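# Swing the box lid open and leave it standing

## Task

Lift the box lid, whose tab sits tucked inside the wall with the thumb notch, until it is roughly upright or tipped further back. The box itself must remain the right way up. Then release the lid and pull the grippers away. The lid must stay open on its own, not held there by the robot.

## Robot and tools

Robot and frame. There are two arms, left_arm and right_arm, mounted on opposite sides of the table; left_arm's base is on the +y side. The names do not match sides of a camera picture. Every position and orientation lives in one scene frame: origin at the table centre, +z up, table surface at z = +0.020 m. Each gripper's fingers extend along its own +x axis and separate along its y axis. The reported end_effector_position is the spot between the finger pads, roughly 3 to 4 cm short of the fingertips. Reported hand positions can be somewhat off, more so when an arm is stretched out.

The 16-number row. Every commanding call uses rows of exactly 16 numbers, always covering both arms: left_arm x, y, z, qw, qx, qy, qz, opening, then right_arm x, y, z, qw, qx, qy, qz, opening. x, y, z are an absolute target for the gripper point, in metres, in the scene frame. The quaternion is an absolute target orientation, w first, same frame. Opening runs from -1 to 1: +1 is fully open (0.088 m), empty fingers touch near -0.80, and anything lower closes no further. Going from open to shut needs at least about 0.5 s. To grasp, command about 0.07 below the grip_measured reading; a smaller gap gives a lighter hold. An arm that should not move must get its last reported position and the same quaternion you have been sending, plus its desired opening, in every call; do not copy a drifted quaternion back. A target more than 0.6 m from the arm's last reported position along any of its gripper axes gets the call refused and nothing is sent. Each control step, the command is also trimmed to within 70 mm and 16 degrees of the measured pose; position wins over orientation when both cannot be met.

execute_actions. Argument actions is a list with zero or one item; optional pictures (true/false) controls images. Empty list: just returns the current state. An action item has rows (1 to 15 rows) and steps (1 to 15, default 15); each step is 1/30 s, one row per step, the last row repeating if rows run out. A wait item has only steps (up to 300), counted from the previous result, so your thinking time is included.

move. Argument target is one 16-number row of absolute poses and openings; speed is the path's top speed in m/s, 0.002 to 0.5 (default 0.25), with rotation capped at twice that in rad/s. Each gripper travels a straight line toward its pose, both finishing together, lasting 0.5 to 10 s; longer paths are cut off at 10 s. Rotation goes the short way. The opening is applied at the start. Paths ignore obstacles and the other arm, grippers lag and may overshoot the speed, especially with a stretched arm. Faster contact and aiming deeper past a surface mean harder pushes. The result adds a move: line with the ending (done, off_target, moving, held, fault) and any limits (paced = the pose was trimmed; held = some steps blocked, after which the arm may jump quickly), plus each gripper's remaining distance.

wait. Argument seconds, 0 to 10; nothing new is commanded, each arm keeps heading only to its last trimmed pose.

zoom_image. Arguments camera (cam_head_left, cam_head_right, cam_high, cam_low, cam_left_wrist, cam_right_wrist) and region [x0, y0, x1, y1] in pixels, origin top-left, at most 504 by 504; all images are 504x504.

finished_scene.

Reading results. The state line gives each gripper's position, quaternion and linear/angular velocity. A pose unreachable line means the clearance check altered or stopped a command for that arm; HELD flags steps where your row was partly or wholly not sent. A Hand target line shows where the controller is currently steering. grip_measured is the finger gap on the opening scale (readings can be about 1 mm off per arm, and up to about 0.061 narrower while squeezing hard). grip_effort_n is motor effort in newtons, negative closing; it also reads high while fingers move or hit a stop and never fully returns to zero. Joint torques and external joint torques are noisy and include friction and any held weight. Joint ranges (rad): waist -3.054 to 3.054, shoulder 0.000 to 3.142, elbow 0.000 to 2.356, wrist pitch -1.571 to 1.571, wrist yaw -1.571 to 1.571, wrist roll -3.142 to 3.142. Friction can leave the gripper short or tilted, so check pose after each motion and correct.

Things to avoid. Load limits (N m): waist 17, shoulder 21.1, elbow 21, wrist pitch 5.55, wrist yaw 5.53, wrist roll 5.19; reaching one causes a TORQUE FAULT and a 10 s stop. Sustained loads heat motors: MOTOR HOT warns from 50 °C, and at 95 °C an OVER-TEMPERATURE FAULT holds the arm and may cut its power. Never let the arms collide or press on each other. Do not knock anything off the table, tip the box, drop or slam things, or shove hard. Brief outside tugs or pushes may occur on held or loose items. Move smoothly and economically.

Each tool is called after "Call:" in YAML: its name, and indented under it one key for each argument.

## Session

Call:
execute_actions:
  actions: []

Scene clock: 0.00 s of 4100.00 s.
left_arm: end_effector_position=(+0.0740, +0.4458, +0.2713) grip_measured=+1.000 grip_effort_n=n/a end_effector_quat_wxyz=(+0.873, +0.058, +0.461, -0.150) end_effector_velocity=(-0.002, +0.000, -0.002) end_effector_angular_velocity=(+0.001, +0.010, +0.007) | right_arm: end_effector_position=(+0.0958, -0.2230, +0.3358) grip_measured=+0.996 grip_effort_n=n/a end_effector_quat_wxyz=(-0.278, +0.742, +0.523, -0.314) end_effector_velocity=(-0.002, -0.001, -0.002) end_effector_angular_velocity=(-0.014, -0.005, +0.018)
Joint positions: left_arm=[ 1.501  0.655  0.87  -1.263  0.323  0.438  0.088] | right_arm=[-0.365  1.27   0.615  0.448 -0.548 -2.398  0.088]
Joint velocities: left_arm=[-0.002 -0.002 -0.002 -0.007 -0.007 -0.007  0.   ] | right_arm=[-0.007 -0.002  0.002 -0.022 -0.022 -0.022 -0.   ]
Joint torques (N m, as the arm reports them, + toward a larger angle): no reading
External joint torques (N m, as the arm's controller estimates them; a push from outside toward a larger angle lowers the number): no reading
Motor temperatures (°C, as the motors report them): left_arm=[22 23 24 24 22 21] | right_arm=[24 25 26 24 24 24]
Heat: left arm: hottest elbow 24 °C (+0.0 °C/min); right arm: hottest elbow 26 °C (+0.0 °C/min).
Hand target (left_arm): +0.074, +0.446, +0.271; +0.873, +0.058, +0.461, -0.150
Hand target (right_arm): +0.096, -0.223, +0.336; -0.278, +0.742, +0.523, -0.314

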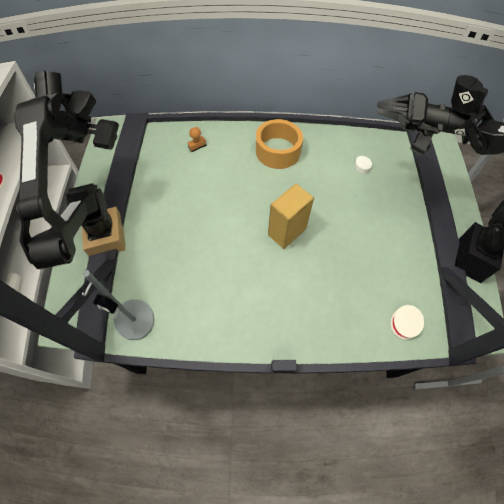

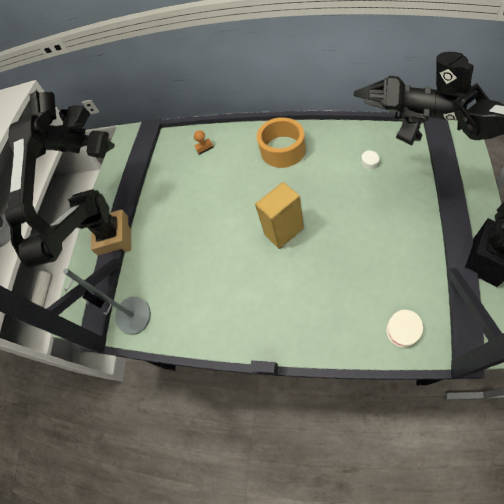

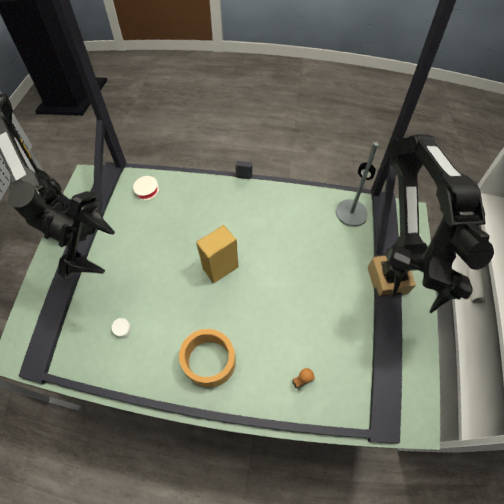

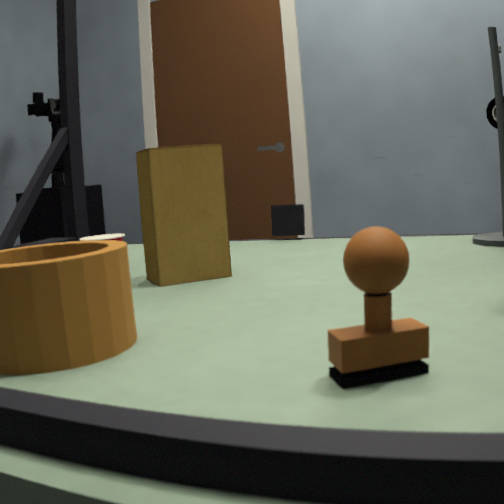

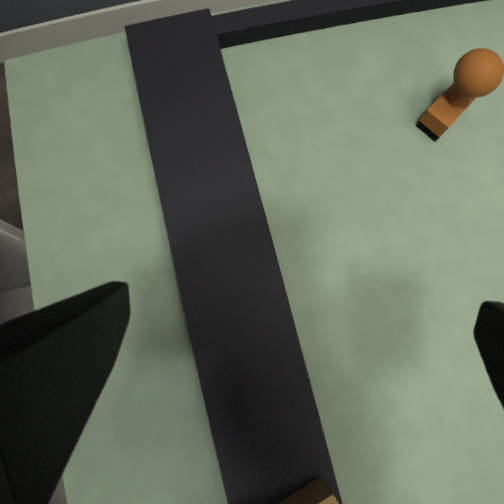

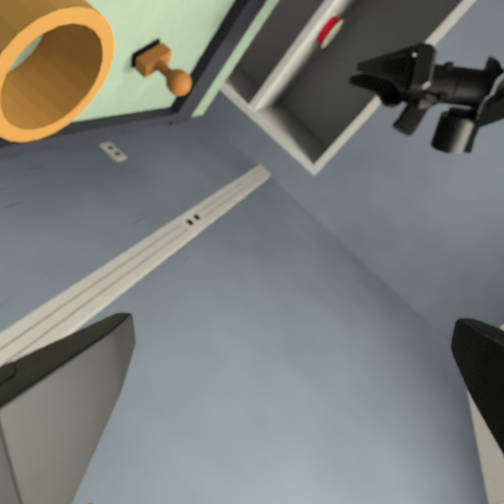

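Call:
zoom_image:
  camera: "cam_head_left"
  region: [245,170,335,260]

Call:
zoom_image:
  camera: "cam_high"
  region: [175,210,265,300]

Call:
zoom_image:
  camera: "cam_head_right"
  region: [240,170,330,260]

Call:
zoom_image:
  camera: "cam_low"
  region: [110,130,270,300]

Region (245, 170, 335, 260) of cam_head_left's 504x504 image, scaled by 5.600, with more detail than that image has.

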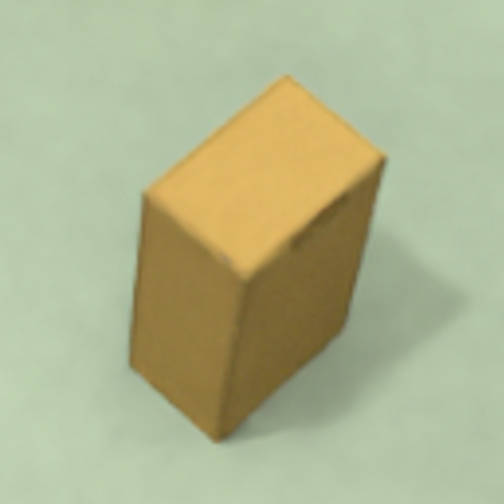

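Region (175, 210, 265, 300) of cam_high's 504x504 image, scaled by 5.600, with more detail than that image has.

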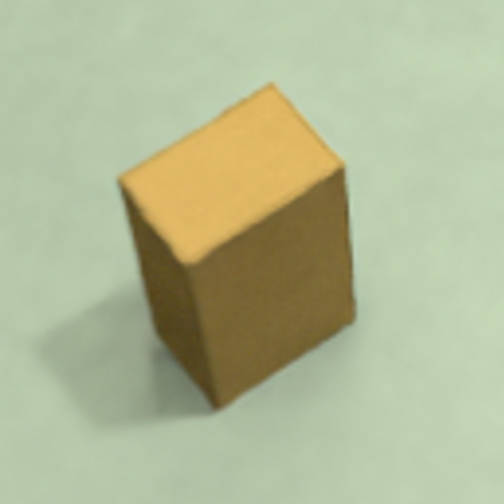

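Region (240, 170, 330, 260) of cam_head_right's 504x504 image, scaled by 5.600, with more detail than that image has.

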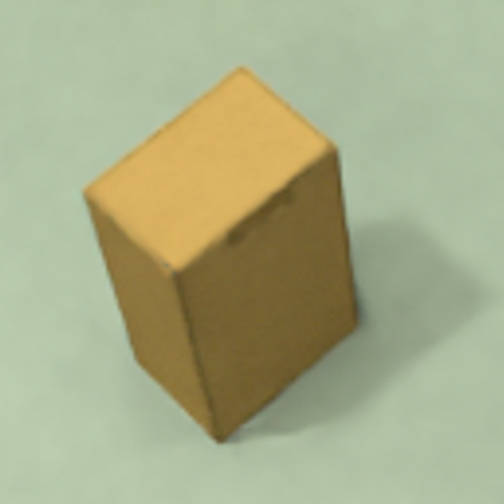

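Region (110, 130, 270, 300) of cam_low's 504x504 image, scaled by 2.965, with more detail than that image has; it fills the left 474 columns of this view, and the rest is white.

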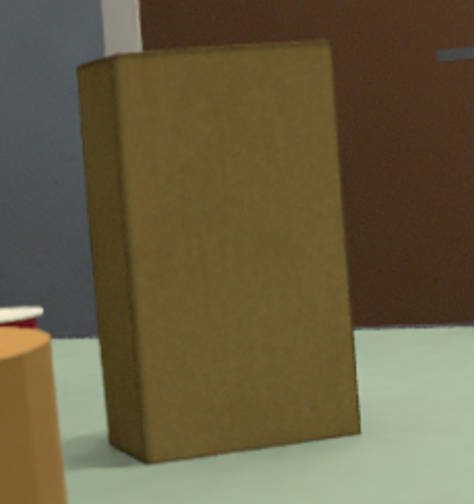

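Call:
move:
  target: [-0.1,0.17,0.2,0.886,0.103,0.238,-0.385,1,-0.13,-0.2,0.27,0.898,-0.095,0.241,0.354,-1]
  speed: 0.3

Scene clock: 25.20 s of 4100.00 s.
left_arm: end_effector_position=(-0.1007, +0.1766, +0.1944) grip_measured=+1.000 grip_effort_n=-0.7 end_effector_quat_wxyz=(+0.886, +0.116, +0.242, -0.378) end_effector_velocity=(-0.000, -0.000, -0.000) end_effector_angular_velocity=(-0.001, -0.009, -0.003) | right_arm: end_effector_position=(-0.1271, -0.2041, +0.2707) grip_measured=-0.801 grip_effort_n=-83.5 end_effector_quat_wxyz=(+0.899, -0.103, +0.235, +0.354) end_effector_velocity=(-0.002, +0.001, -0.001) end_effector_angular_velocity=(-0.005, +0.021, +0.005)
Joint positions: left_arm=[-0.826  1.381  0.703 -0.491 -0.976 -1.069  0.088] | right_arm=[ 0.876  1.45   0.875 -0.489  0.968  0.957  0.   ]
Joint velocities: left_arm=[-0.002  0.002 -0.002  0.007 -0.007  0.007  0.   ] | right_arm=[-0.002  0.002  0.007 -0.007 -0.022  0.007  0.   ]
Joint torques (N m, as the arm reports them, + toward a larger angle): left_arm=[-0.19 -3.15  7.44  1.16 -0.85  0.19] | right_arm=[ 0.26 -4.03  7.94  0.38  0.4   0.26]
External joint torques (N m, as the arm's controller estimates them; a push from outside toward a larger angle lowers the number): left_arm=[-0.18  0.97  1.96  0.37 -0.31  0.19] | right_arm=[ 0.25  1.02  2.01 -0.56 -0.11  0.25]
Motor temperatures (°C, as the motors report them): left_arm=[22 23 27 26 22 21] | right_arm=[24 26 29 27 24 24]
Heat: left arm: hottest elbow 27 °C (+7.1 °C/min); right arm: hottest elbow 29 °C (+7.1 °C/min).
Hand target (left_arm): -0.103, +0.173, +0.198; +0.886, +0.113, +0.239, -0.381
Hand target (right_arm): -0.129, -0.202, +0.271; +0.899, -0.100, +0.237, +0.354
Off the commanded pose (left_arm): 0.009 m, 2 deg.
Off the commanded pose (right_arm): 0.005 m, 1 deg.
After step 90, 17.47 s passed at rest.
move: off_target (left_arm)

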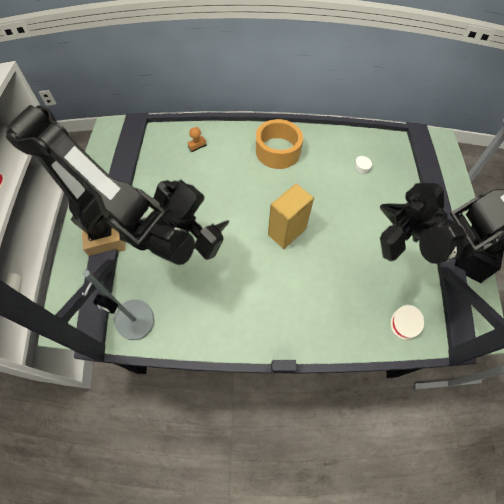

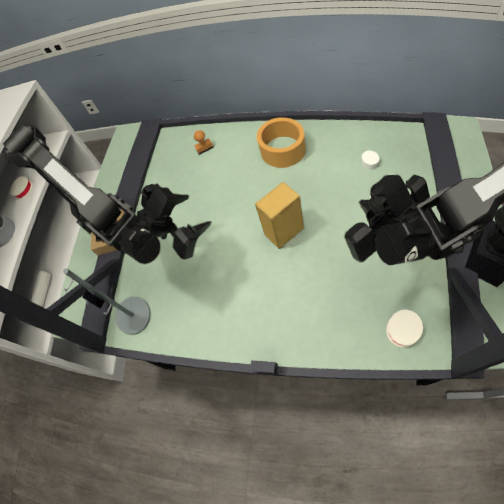

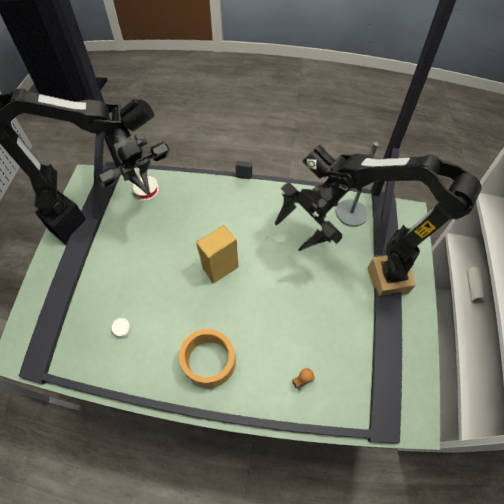

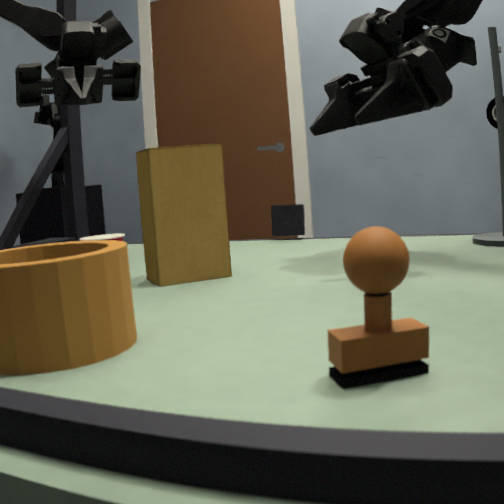

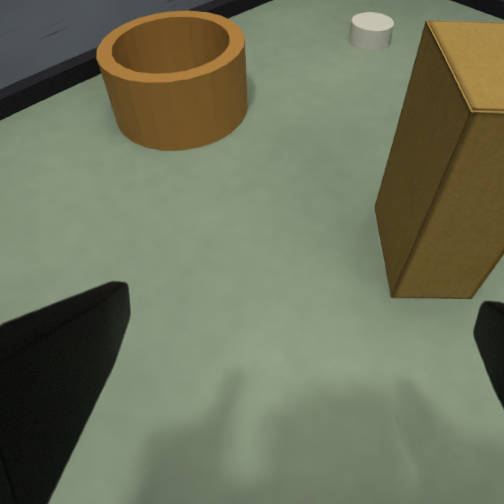

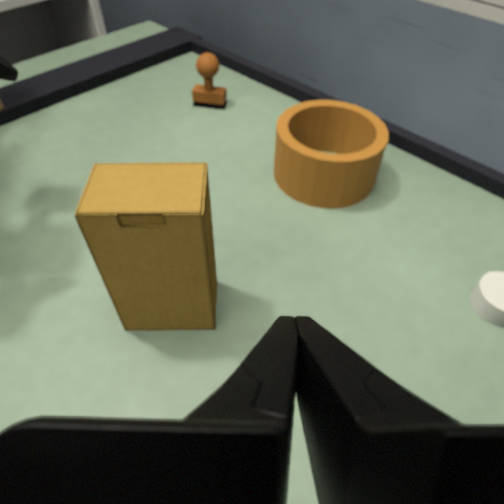

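Call:
move:
  target: [-0.16,0.105,0.13,0.886,0.103,0.238,-0.385,1,-0.19,-0.12,0.24,0.898,-0.095,0.241,0.354,-0.9]

Scene clock: 35.60 s of 4100.00 s.
left_arm: end_effector_position=(-0.1580, +0.1098, +0.1282) grip_measured=+1.000 grip_effort_n=0.2 end_effector_quat_wxyz=(+0.885, +0.110, +0.239, -0.385) end_effector_velocity=(-0.002, +0.001, -0.001) end_effector_angular_velocity=(+0.002, -0.008, -0.001) | right_arm: end_effector_position=(-0.1889, -0.1228, +0.2412) grip_measured=-0.801 grip_effort_n=-83.5 end_effector_quat_wxyz=(+0.898, -0.096, +0.241, +0.356) end_effector_velocity=(-0.001, -0.002, -0.002) end_effector_angular_velocity=(-0.027, -0.009, +0.009)
Joint positions: left_arm=[-0.874  1.864  0.899 -0.237 -0.997 -1.127  0.088] | right_arm=[ 0.938  1.87   1.224 -0.49   0.986  1.062  0.   ]
Joint velocities: left_arm=[-0.007  0.007  0.002 -0.007 -0.007 -0.007  0.   ] | right_arm=[ 0.002  0.002  0.002 -0.022 -0.007 -0.007  0.   ]
Joint torques (N m, as the arm reports them, + toward a larger angle): left_arm=[ 0.05 -5.48  6.24  1.07 -0.86 -0.13] | right_arm=[-0.02 -6.52  7.63  0.28  0.56  0.24]
External joint torques (N m, as the arm's controller estimates them; a push from outside toward a larger angle lowers the number): left_arm=[ 0.08  1.37  1.5   0.31 -0.3  -0.14] | right_arm=[-0.06  1.34  1.99 -0.55  0.03  0.24]
Motor temperatures (°C, as the motors report them): left_arm=[22 23 29 26 23 22] | right_arm=[24 26 30 26 24 24]
Heat: left arm: hottest elbow 29 °C (+8.4 °C/min); right arm: hottest elbow 30 °C (+6.7 °C/min).
Hand target (left_arm): -0.160, +0.106, +0.130; +0.886, +0.103, +0.238, -0.385
Hand target (right_arm): -0.190, -0.120, +0.240; +0.899, -0.095, +0.241, +0.354
Off the commanded pose (left_arm): 0.005 m, 1 deg.
Off the commanded pose (right_arm): 0.003 m, 0 deg.
After step 90, 6.33 s passed at rest.
move: done

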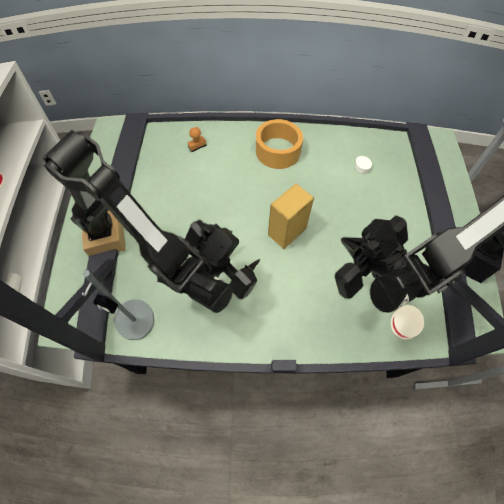

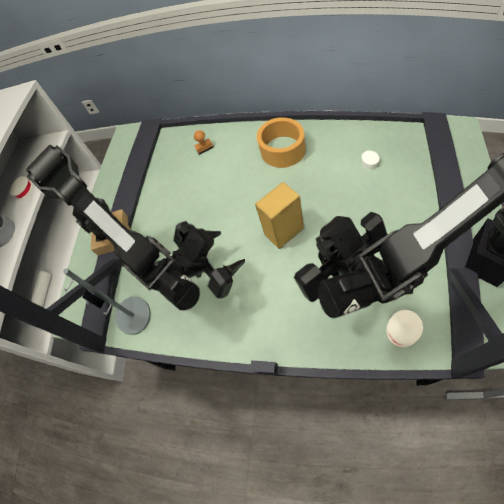

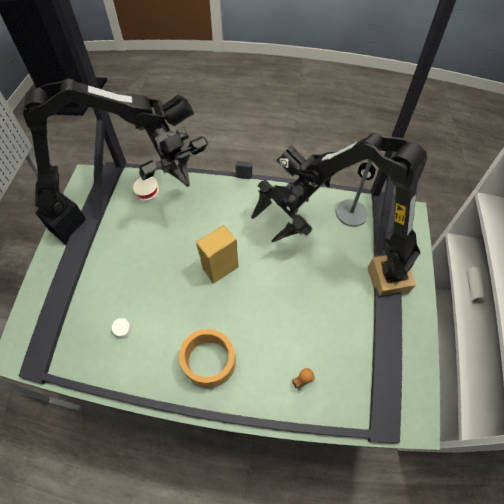

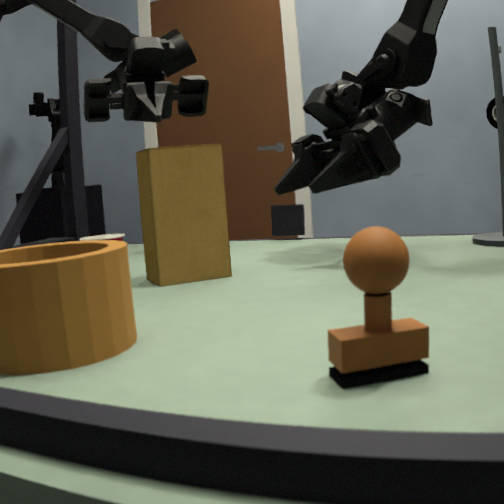

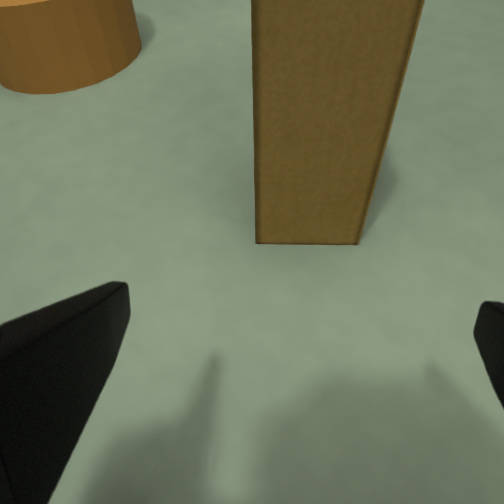

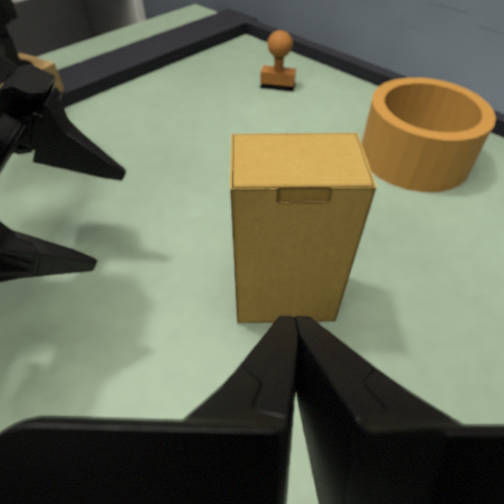

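Call:
move:
  target: [-0.115,0.045,0.09,0.886,0.103,0.238,-0.385,1,-0.17,-0.14,0.24,0.898,-0.095,0.241,0.354,-0.9]
  speed: 0.15

Scene clock: 44.60 s of 4100.00 s.
left_arm: end_effector_position=(-0.1157, +0.0488, +0.0902) grip_measured=+1.000 grip_effort_n=-0.7 end_effector_quat_wxyz=(+0.886, +0.103, +0.238, -0.385) end_effector_velocity=(+0.002, +0.002, -0.001) end_effector_angular_velocity=(+0.004, -0.011, +0.003) | right_arm: end_effector_position=(-0.1715, -0.1386, +0.2361) grip_measured=-0.801 grip_effort_n=-83.5 end_effector_quat_wxyz=(+0.899, -0.098, +0.241, +0.352) end_effector_velocity=(+0.002, -0.004, -0.004) end_effector_angular_velocity=(-0.032, -0.010, +0.004)
Joint positions: left_arm=[-0.673  2.058  0.934  0.181 -0.904 -0.825  0.088] | right_arm=[ 0.915  1.803  1.114 -0.432  0.978  1.036  0.   ]
Joint velocities: left_arm=[ 0.002  0.002 -0.007  0.007 -0.007  0.007  0.   ] | right_arm=[-0.002 -0.002 -0.007 -0.022 -0.007 -0.007  0.   ]
Joint torques (N m, as the arm reports them, + toward a larger angle): left_arm=[ 0.54 -6.21  5.82  1.41 -0.34  0.13] | right_arm=[-0.29 -9.61  5.35  0.75  0.42 -0.19]
External joint torques (N m, as the arm's controller estimates them; a push from outside toward a larger angle lowers the number): left_arm=[0.53 1.56 1.5  0.36 0.11 0.12] | right_arm=[-0.27 -2.37 -0.16 -0.09 -0.11 -0.2 ]
Motor temperatures (°C, as the motors report them): left_arm=[22 25 29 27 23 22] | right_arm=[24 28 31 26 24 24]
Heat: left arm: hottest elbow 29 °C (+6.7 °C/min); right arm: hottest elbow 31 °C (+6.7 °C/min).
Hand target (left_arm): -0.116, +0.045, +0.090; +0.885, +0.103, +0.238, -0.386
Hand target (right_arm): -0.170, -0.140, +0.240; +0.899, -0.095, +0.241, +0.354
Off the commanded pose (left_arm): 0.004 m, 0 deg.
Off the commanded pose (right_arm): 0.004 m, 0 deg.
After step 90, 4.87 s passed at rest.
move: done

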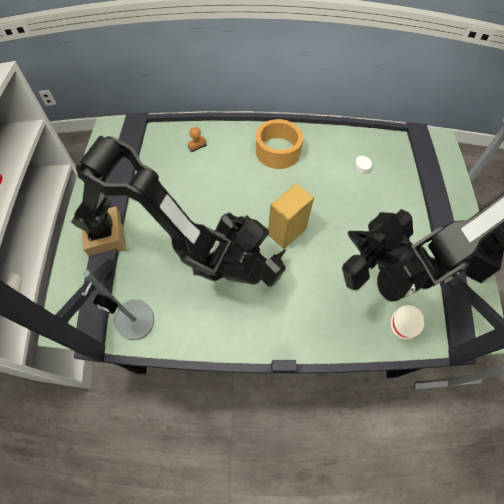

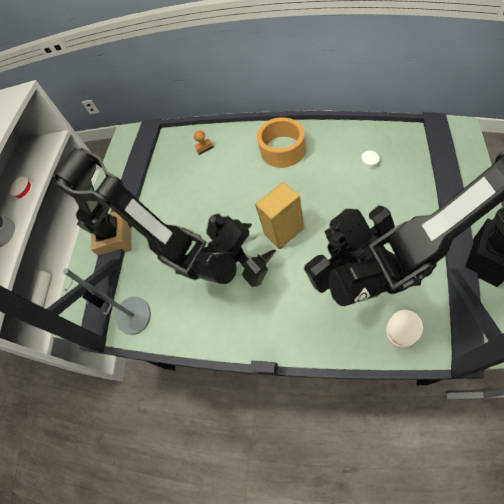

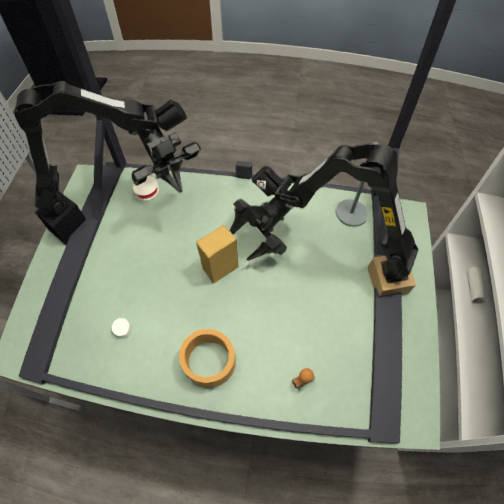

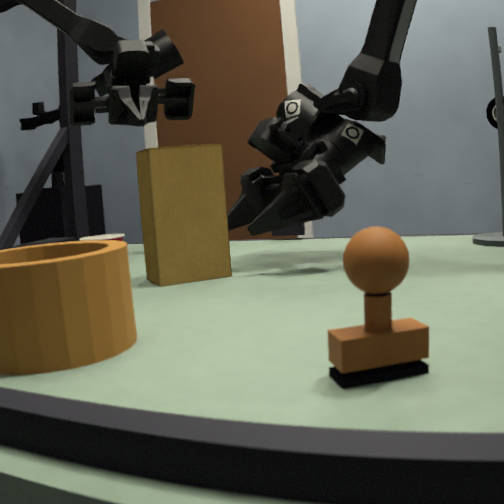

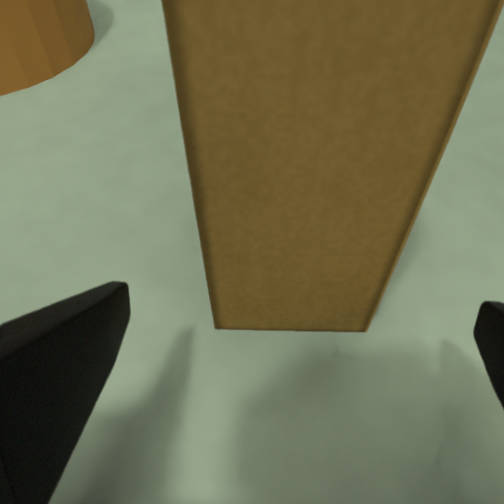

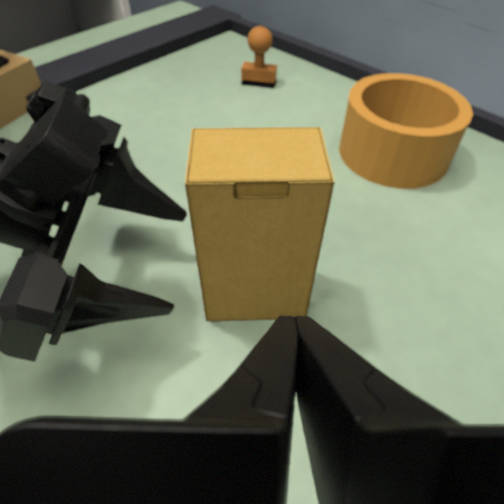

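Call:
move:
  target: [-0.078,0.005,0.085,0.886,0.103,0.238,-0.385,1,-0.135,-0.092,0.205,0.898,-0.095,0.241,0.354,-0.9]
  speed: 0.08

Call:
move:
  target: [-0.078,0.005,0.085,0.886,0.103,0.238,-0.385,0.1,-0.135,-0.092,0.205,0.898,-0.095,0.241,0.354,-0.9]

Scene clock: 53.10 s of 4100.00 s.
left_arm: end_effector_position=(-0.0789, +0.0087, +0.0852) grip_measured=+1.000 grip_effort_n=-0.7 end_effector_quat_wxyz=(+0.886, +0.103, +0.238, -0.384) end_effector_velocity=(+0.001, -0.000, +0.002) end_effector_angular_velocity=(-0.015, -0.009, +0.016) | right_arm: end_effector_position=(-0.1356, -0.0946, +0.2079) grip_measured=-0.801 grip_effort_n=-83.5 end_effector_quat_wxyz=(+0.899, -0.091, +0.243, +0.354) end_effector_velocity=(+0.002, +0.000, -0.000) end_effector_angular_velocity=(-0.010, -0.018, +0.004)
Joint positions: left_arm=[-0.54   2.142  1.026  0.29  -0.82  -0.671  0.088] | right_arm=[ 0.772  1.922  1.114 -0.131  0.902  0.83   0.   ]
Joint velocities: left_arm=[-0.002  0.002  0.002  0.007 -0.022 -0.007  0.   ] | right_arm=[-0.002  0.002 -0.002  0.007  0.007 -0.022  0.   ]
Joint torques (N m, as the arm reports them, + toward a larger angle): left_arm=[ 0.51 -6.59  6.23  1.52 -0.27  0.17] | right_arm=[-0.26 -6.64  6.97  0.98  0.29 -0.2 ]
External joint torques (N m, as the arm's controller estimates them; a push from outside toward a larger angle lowers the number): left_arm=[0.49 1.94 1.65 0.3  0.12 0.16] | right_arm=[-0.25  1.3   1.55 -0.07 -0.15 -0.2 ]
Motor temperatures (°C, as the motors report them): left_arm=[22 26 30 27 23 22] | right_arm=[24 30 31 26 24 24]
Heat: left arm: hottest elbow 30 °C (+6.8 °C/min); right arm: hottest elbow 31 °C (+5.6 °C/min).
Hand target (left_arm): -0.079, +0.005, +0.085; +0.886, +0.103, +0.238, -0.385
Hand target (right_arm): -0.135, -0.092, +0.205; +0.898, -0.095, +0.242, +0.354
Off the commanded pose (left_arm): 0.004 m, 0 deg.
Off the commanded pose (right_arm): 0.004 m, 1 deg.
After step 90, 4.27 s passed at rest.
move: done

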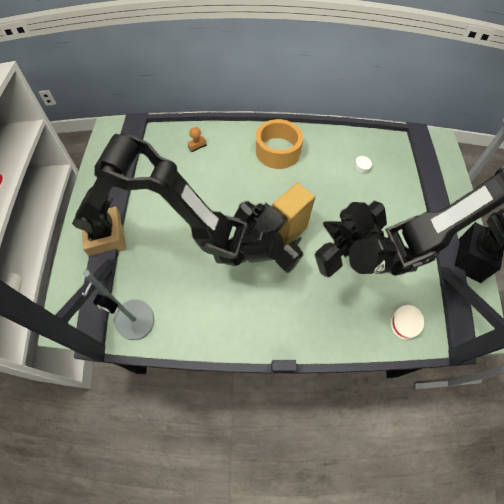

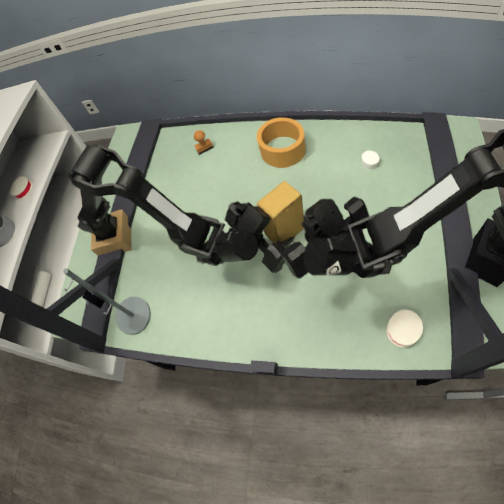

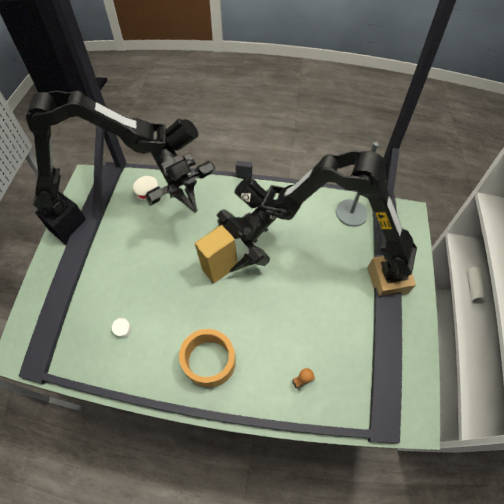

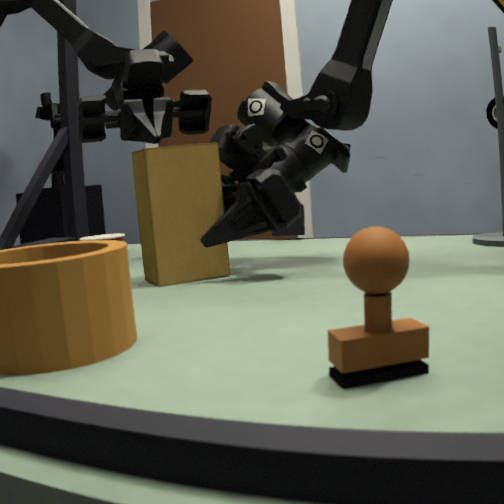

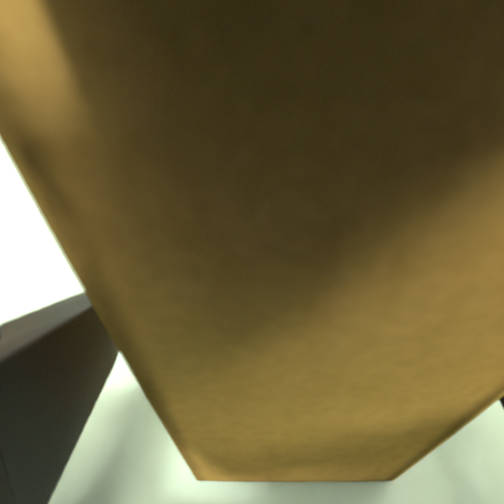

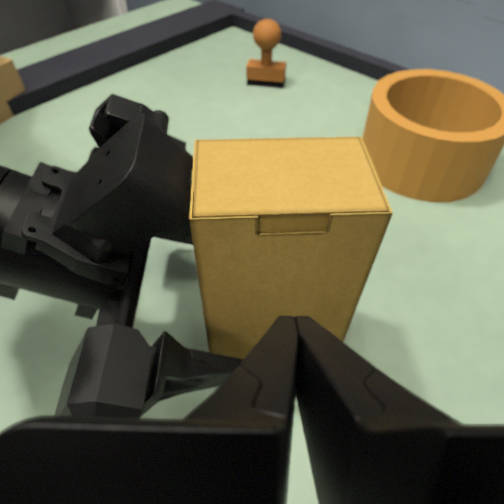

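Scene clock: 53.80 s of 4100.00 s.
left_arm: end_effector_position=(-0.0788, +0.0086, +0.0853) grip_measured=+0.309 grip_effort_n=-83.5 end_effector_quat_wxyz=(+0.886, +0.104, +0.238, -0.384) end_effector_velocity=(-0.003, -0.001, +0.001) end_effector_angular_velocity=(-0.021, +0.011, +0.009) | right_arm: end_effector_position=(-0.1352, -0.0943, +0.2082) grip_measured=-0.801 grip_effort_n=-83.5 end_effector_quat_wxyz=(+0.899, -0.091, +0.242, +0.354) end_effector_velocity=(+0.000, +0.001, -0.002) end_effector_angular_velocity=(-0.013, -0.007, +0.013)
Joint positions: left_arm=[-0.54   2.142  1.026  0.291 -0.82  -0.669  0.054] | right_arm=[ 0.771  1.922  1.114 -0.128  0.902  0.827  0.   ]
Joint velocities: left_arm=[-0.007  0.002  0.002  0.007 -0.007 -0.022 -0.   ] | right_arm=[-0.002  0.002 -0.002  0.007 -0.007 -0.022  0.   ]
Joint torques (N m, as the arm reports them, + toward a larger angle): left_arm=[ 0.48 -6.9   6.07  1.51 -0.26  0.15] | right_arm=[-0.29 -6.69  6.96  0.98  0.36 -0.21]
External joint torques (N m, as the arm's controller estimates them; a push from outside toward a larger angle lowers the number): left_arm=[0.54 1.63 1.46 0.29 0.12 0.15] | right_arm=[-0.3   1.33  1.46 -0.1  -0.07 -0.22]
Motor temperatures (°C, as the motors report them): left_arm=[22 27 30 27 23 22] | right_arm=[24 30 31 26 24 24]
Heat: left arm: hottest elbow 30 °C (+6.7 °C/min); right arm: hottest elbow 31 °C (+5.6 °C/min).
Hand target (left_arm): -0.078, +0.005, +0.085; +0.886, +0.103, +0.238, -0.385
Hand target (right_arm): -0.135, -0.092, +0.205; +0.899, -0.095, +0.241, +0.354
Off the commanded pose (left_arm): 0.004 m, 0 deg.
Off the commanded pose (right_arm): 0.004 m, 1 deg.
move: done

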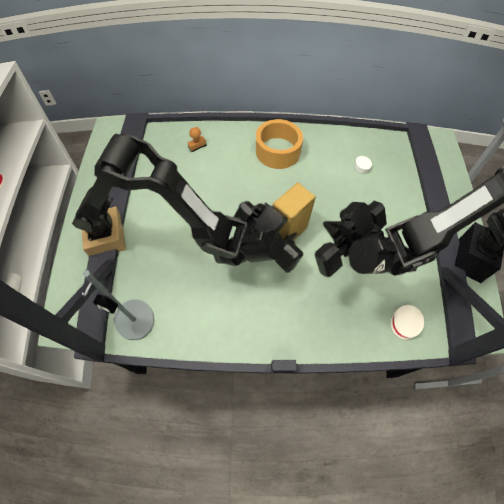

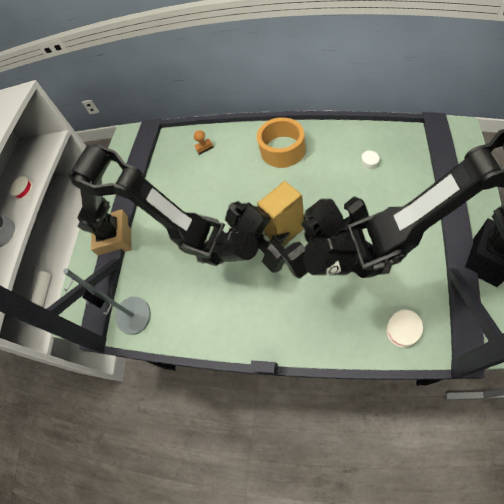

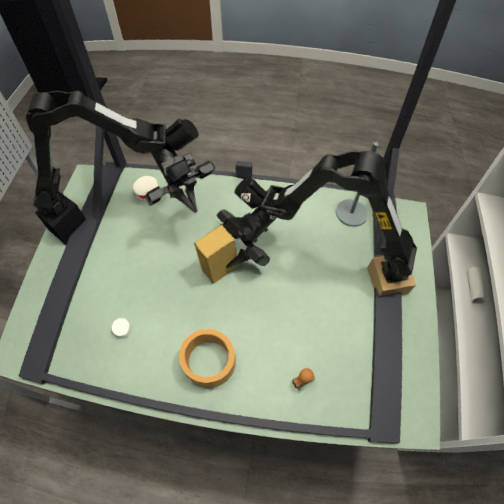

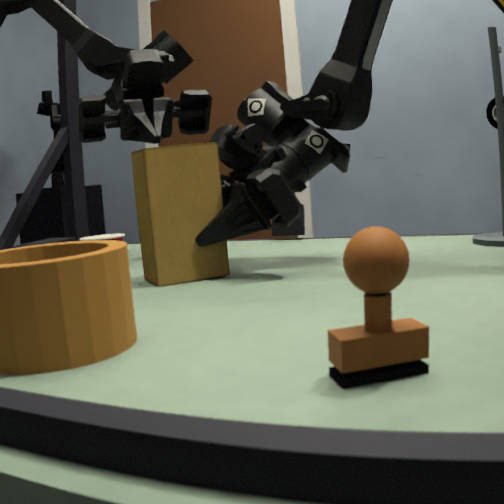

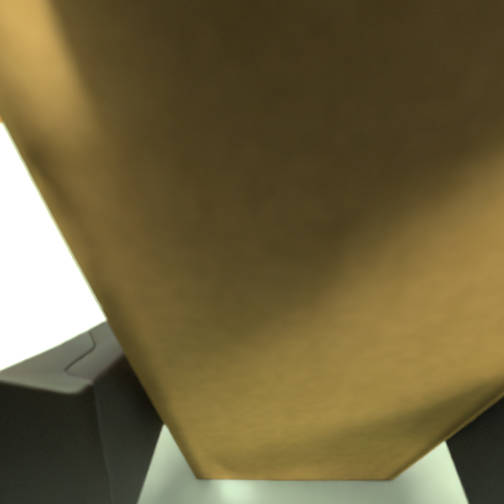

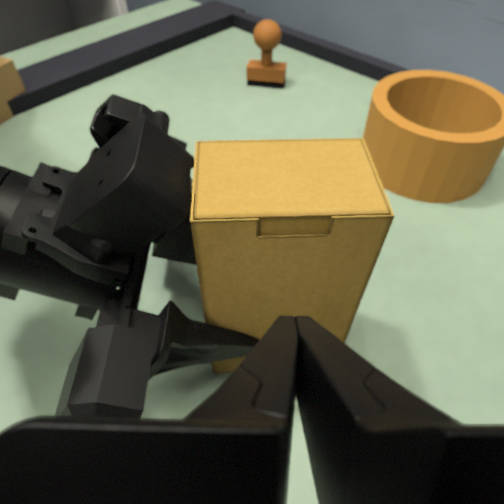

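Call:
move:
  target: [-0.078,0.005,0.085,0.886,0.103,0.238,-0.385,0.22,-0.102,-0.068,0.19,0.898,-0.095,0.241,0.354,-0.9]
  speed: 0.05

Scene clock: 59.50 s of 4100.00 s.
left_arm: end_effector_position=(-0.0788, +0.0086, +0.0853) grip_measured=+0.309 grip_effort_n=-83.5 end_effector_quat_wxyz=(+0.886, +0.104, +0.238, -0.384) end_effector_velocity=(+0.003, +0.005, -0.003) end_effector_angular_velocity=(+0.020, -0.014, +0.004) | right_arm: end_effector_position=(-0.1024, -0.0715, +0.1920) grip_measured=-0.801 grip_effort_n=-83.5 end_effector_quat_wxyz=(+0.899, -0.093, +0.243, +0.354) end_effector_velocity=(-0.001, +0.005, +0.005) end_effector_angular_velocity=(+0.016, -0.001, +0.013)
Joint positions: left_arm=[-0.54   2.142  1.026  0.291 -0.82  -0.669  0.054] | right_arm=[0.669 1.994 1.127 0.019 0.838 0.706 0.   ]
Joint velocities: left_arm=[ 0.002 -0.002 -0.012 -0.007 -0.007  0.007 -0.   ] | right_arm=[-0.002 -0.002  0.007  0.022 -0.007 -0.022  0.   ]
Joint torques (N m, as the arm reports them, + toward a larger angle): left_arm=[ 0.51 -6.86  6.11  1.49 -0.31  0.18] | right_arm=[-0.23 -7.05  7.31  1.07  0.28 -0.19]
External joint torques (N m, as the arm's controller estimates them; a push from outside toward a larger angle lowers the number): left_arm=[0.44 1.6  1.59 0.3  0.08 0.18] | right_arm=[-0.23  1.49  1.78 -0.15 -0.11 -0.19]
Motor temperatures (°C, as the motors report them): left_arm=[22 28 30 28 23 22] | right_arm=[24 30 31 27 24 24]
Heat: left arm: hottest elbow 30 °C (+6.1 °C/min); right arm: hottest elbow 31 °C (+5.0 °C/min).
Hand target (left_arm): -0.078, +0.005, +0.085; +0.886, +0.103, +0.238, -0.385
Hand target (right_arm): -0.102, -0.068, +0.190; +0.898, -0.095, +0.242, +0.354
Off the commanded pose (left_arm): 0.004 m, 0 deg.
Off the commanded pose (right_arm): 0.004 m, 0 deg.
After step 90, 1.43 s passed at rest.
move: done

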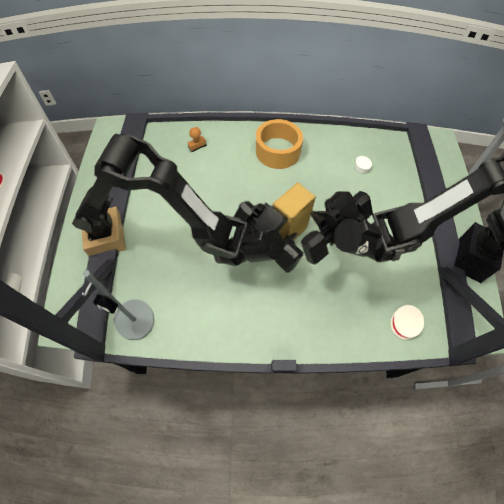

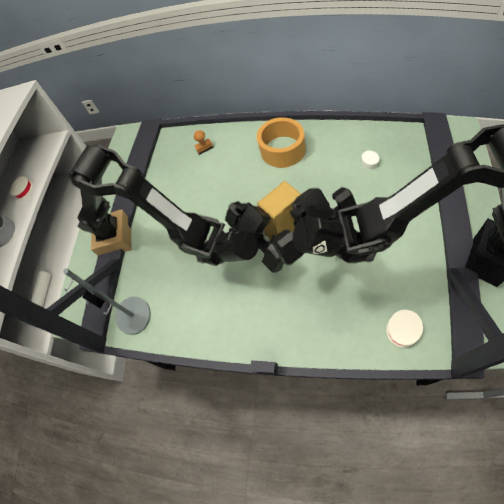

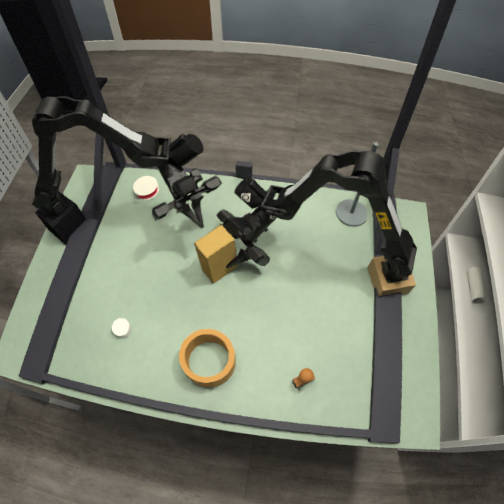

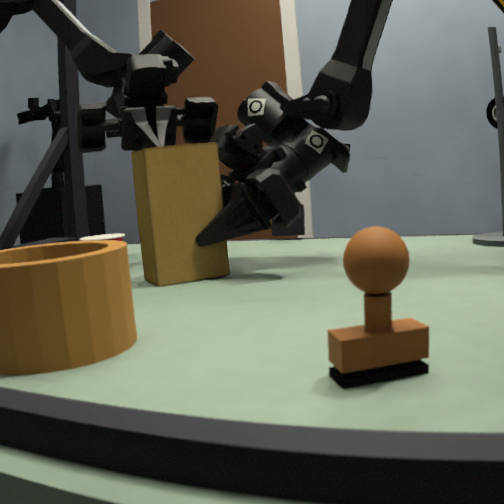

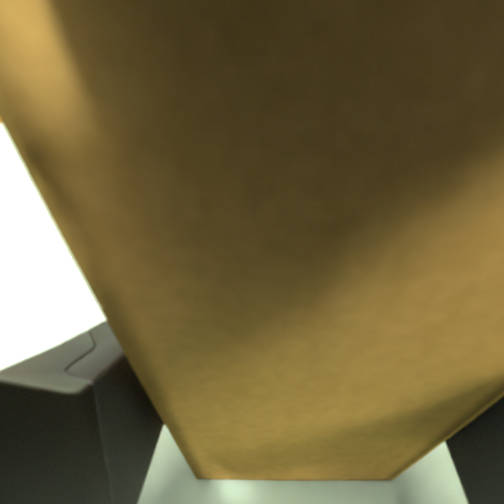

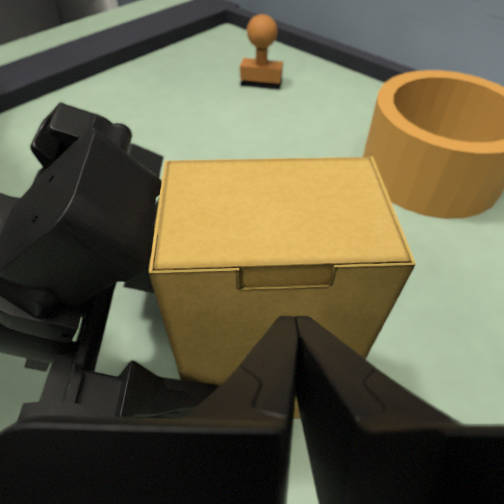

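Call:
move:
  target: [-0.078,0.005,0.085,0.886,0.103,0.238,-0.385,0.22,-0.091,-0.057,0.177,0.898,-0.095,0.241,0.354,-0.9]
  speed: 0.03

Call:
zoom_image:
  camera: "cam_high"
  region: [170,190,260,270]

Scene clock: 68.33 s of 4100.00 s.
left_arm: end_effector_position=(-0.0788, +0.0086, +0.0853) grip_measured=+0.309 grip_effort_n=-83.5 end_effector_quat_wxyz=(+0.886, +0.104, +0.238, -0.384) end_effector_velocity=(-0.002, +0.003, +0.000) end_effector_angular_velocity=(+0.011, -0.005, +0.001) | right_arm: end_effector_position=(-0.0916, -0.0603, +0.1796) grip_measured=-0.801 grip_effort_n=-83.5 end_effector_quat_wxyz=(+0.899, -0.092, +0.242, +0.354) end_effector_velocity=(+0.000, +0.001, -0.000) end_effector_angular_velocity=(-0.017, -0.008, +0.014)
Joint positions: left_arm=[-0.54   2.142  1.026  0.291 -0.82  -0.669  0.054] | right_arm=[0.636 2.049 1.144 0.085 0.816 0.669 0.   ]
Joint velocities: left_arm=[-0.007 -0.007 -0.002 -0.022 -0.007 -0.007 -0.001] | right_arm=[-0.002  0.002  0.007 -0.007 -0.007 -0.022  0.   ]
Joint torques (N m, as the arm reports them, + toward a larger angle): left_arm=[ 0.58 -6.88  6.03  1.5  -0.3   0.18] | right_arm=[-0.28 -7.31  7.19  1.12  0.26 -0.2 ]
External joint torques (N m, as the arm's controller estimates them; a push from outside toward a larger angle lowers the number): left_arm=[0.58 1.71 1.41 0.29 0.09 0.17] | right_arm=[-0.22  1.44  1.8  -0.11 -0.11 -0.2 ]
Motor temperatures (°C, as the motors report them): left_arm=[22 29 30 28 23 22] | right_arm=[24 31 32 27 24 24]
Heat: left arm: hottest elbow 30 °C (+4.0 °C/min); right arm: hottest elbow 32 °C (+5.1 °C/min).
Hand target (left_arm): -0.078, +0.005, +0.085; +0.886, +0.103, +0.238, -0.385
Hand target (right_arm): -0.091, -0.057, +0.177; +0.898, -0.095, +0.241, +0.354
Off the commanded pose (left_arm): 0.004 m, 0 deg.
Off the commanded pose (right_arm): 0.004 m, 0 deg.
After step 90, 4.73 s passed at rest.
move: done

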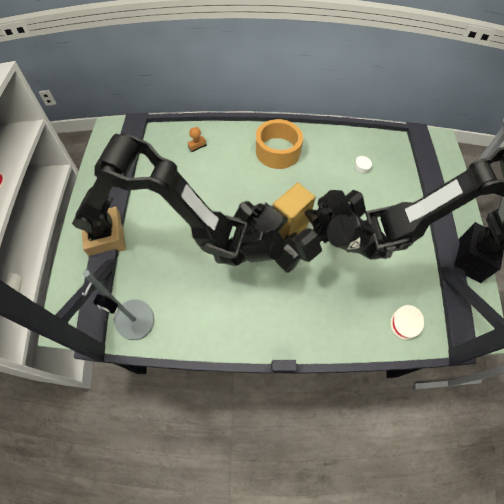

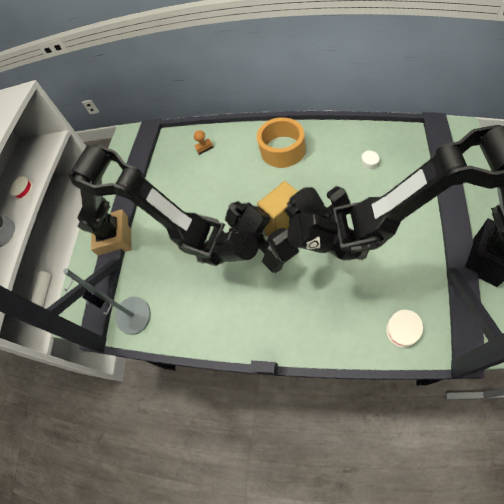

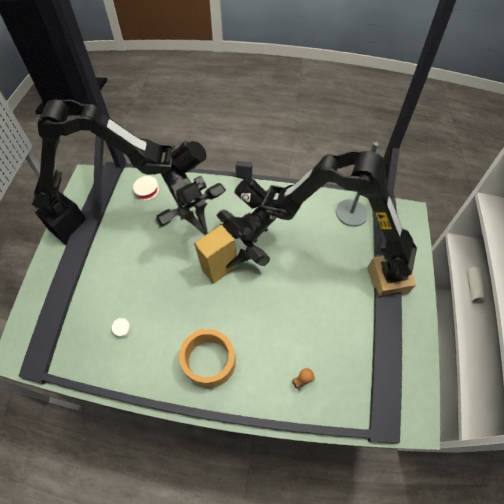

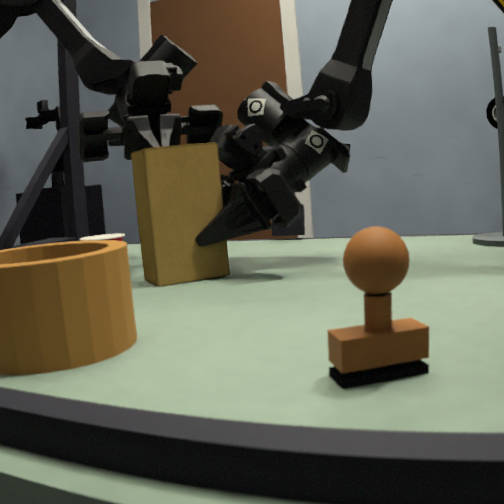

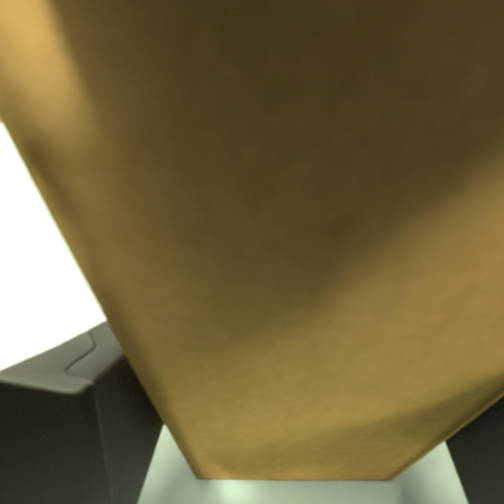

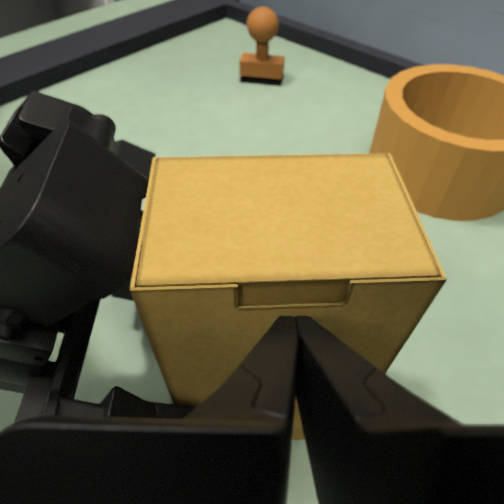

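Region (170, 190, 260, 270) of cam_high's 504x504 image, scaled by 5.600, with more detail than that image has.

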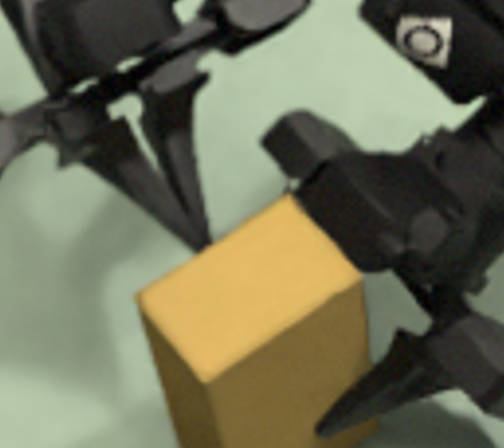

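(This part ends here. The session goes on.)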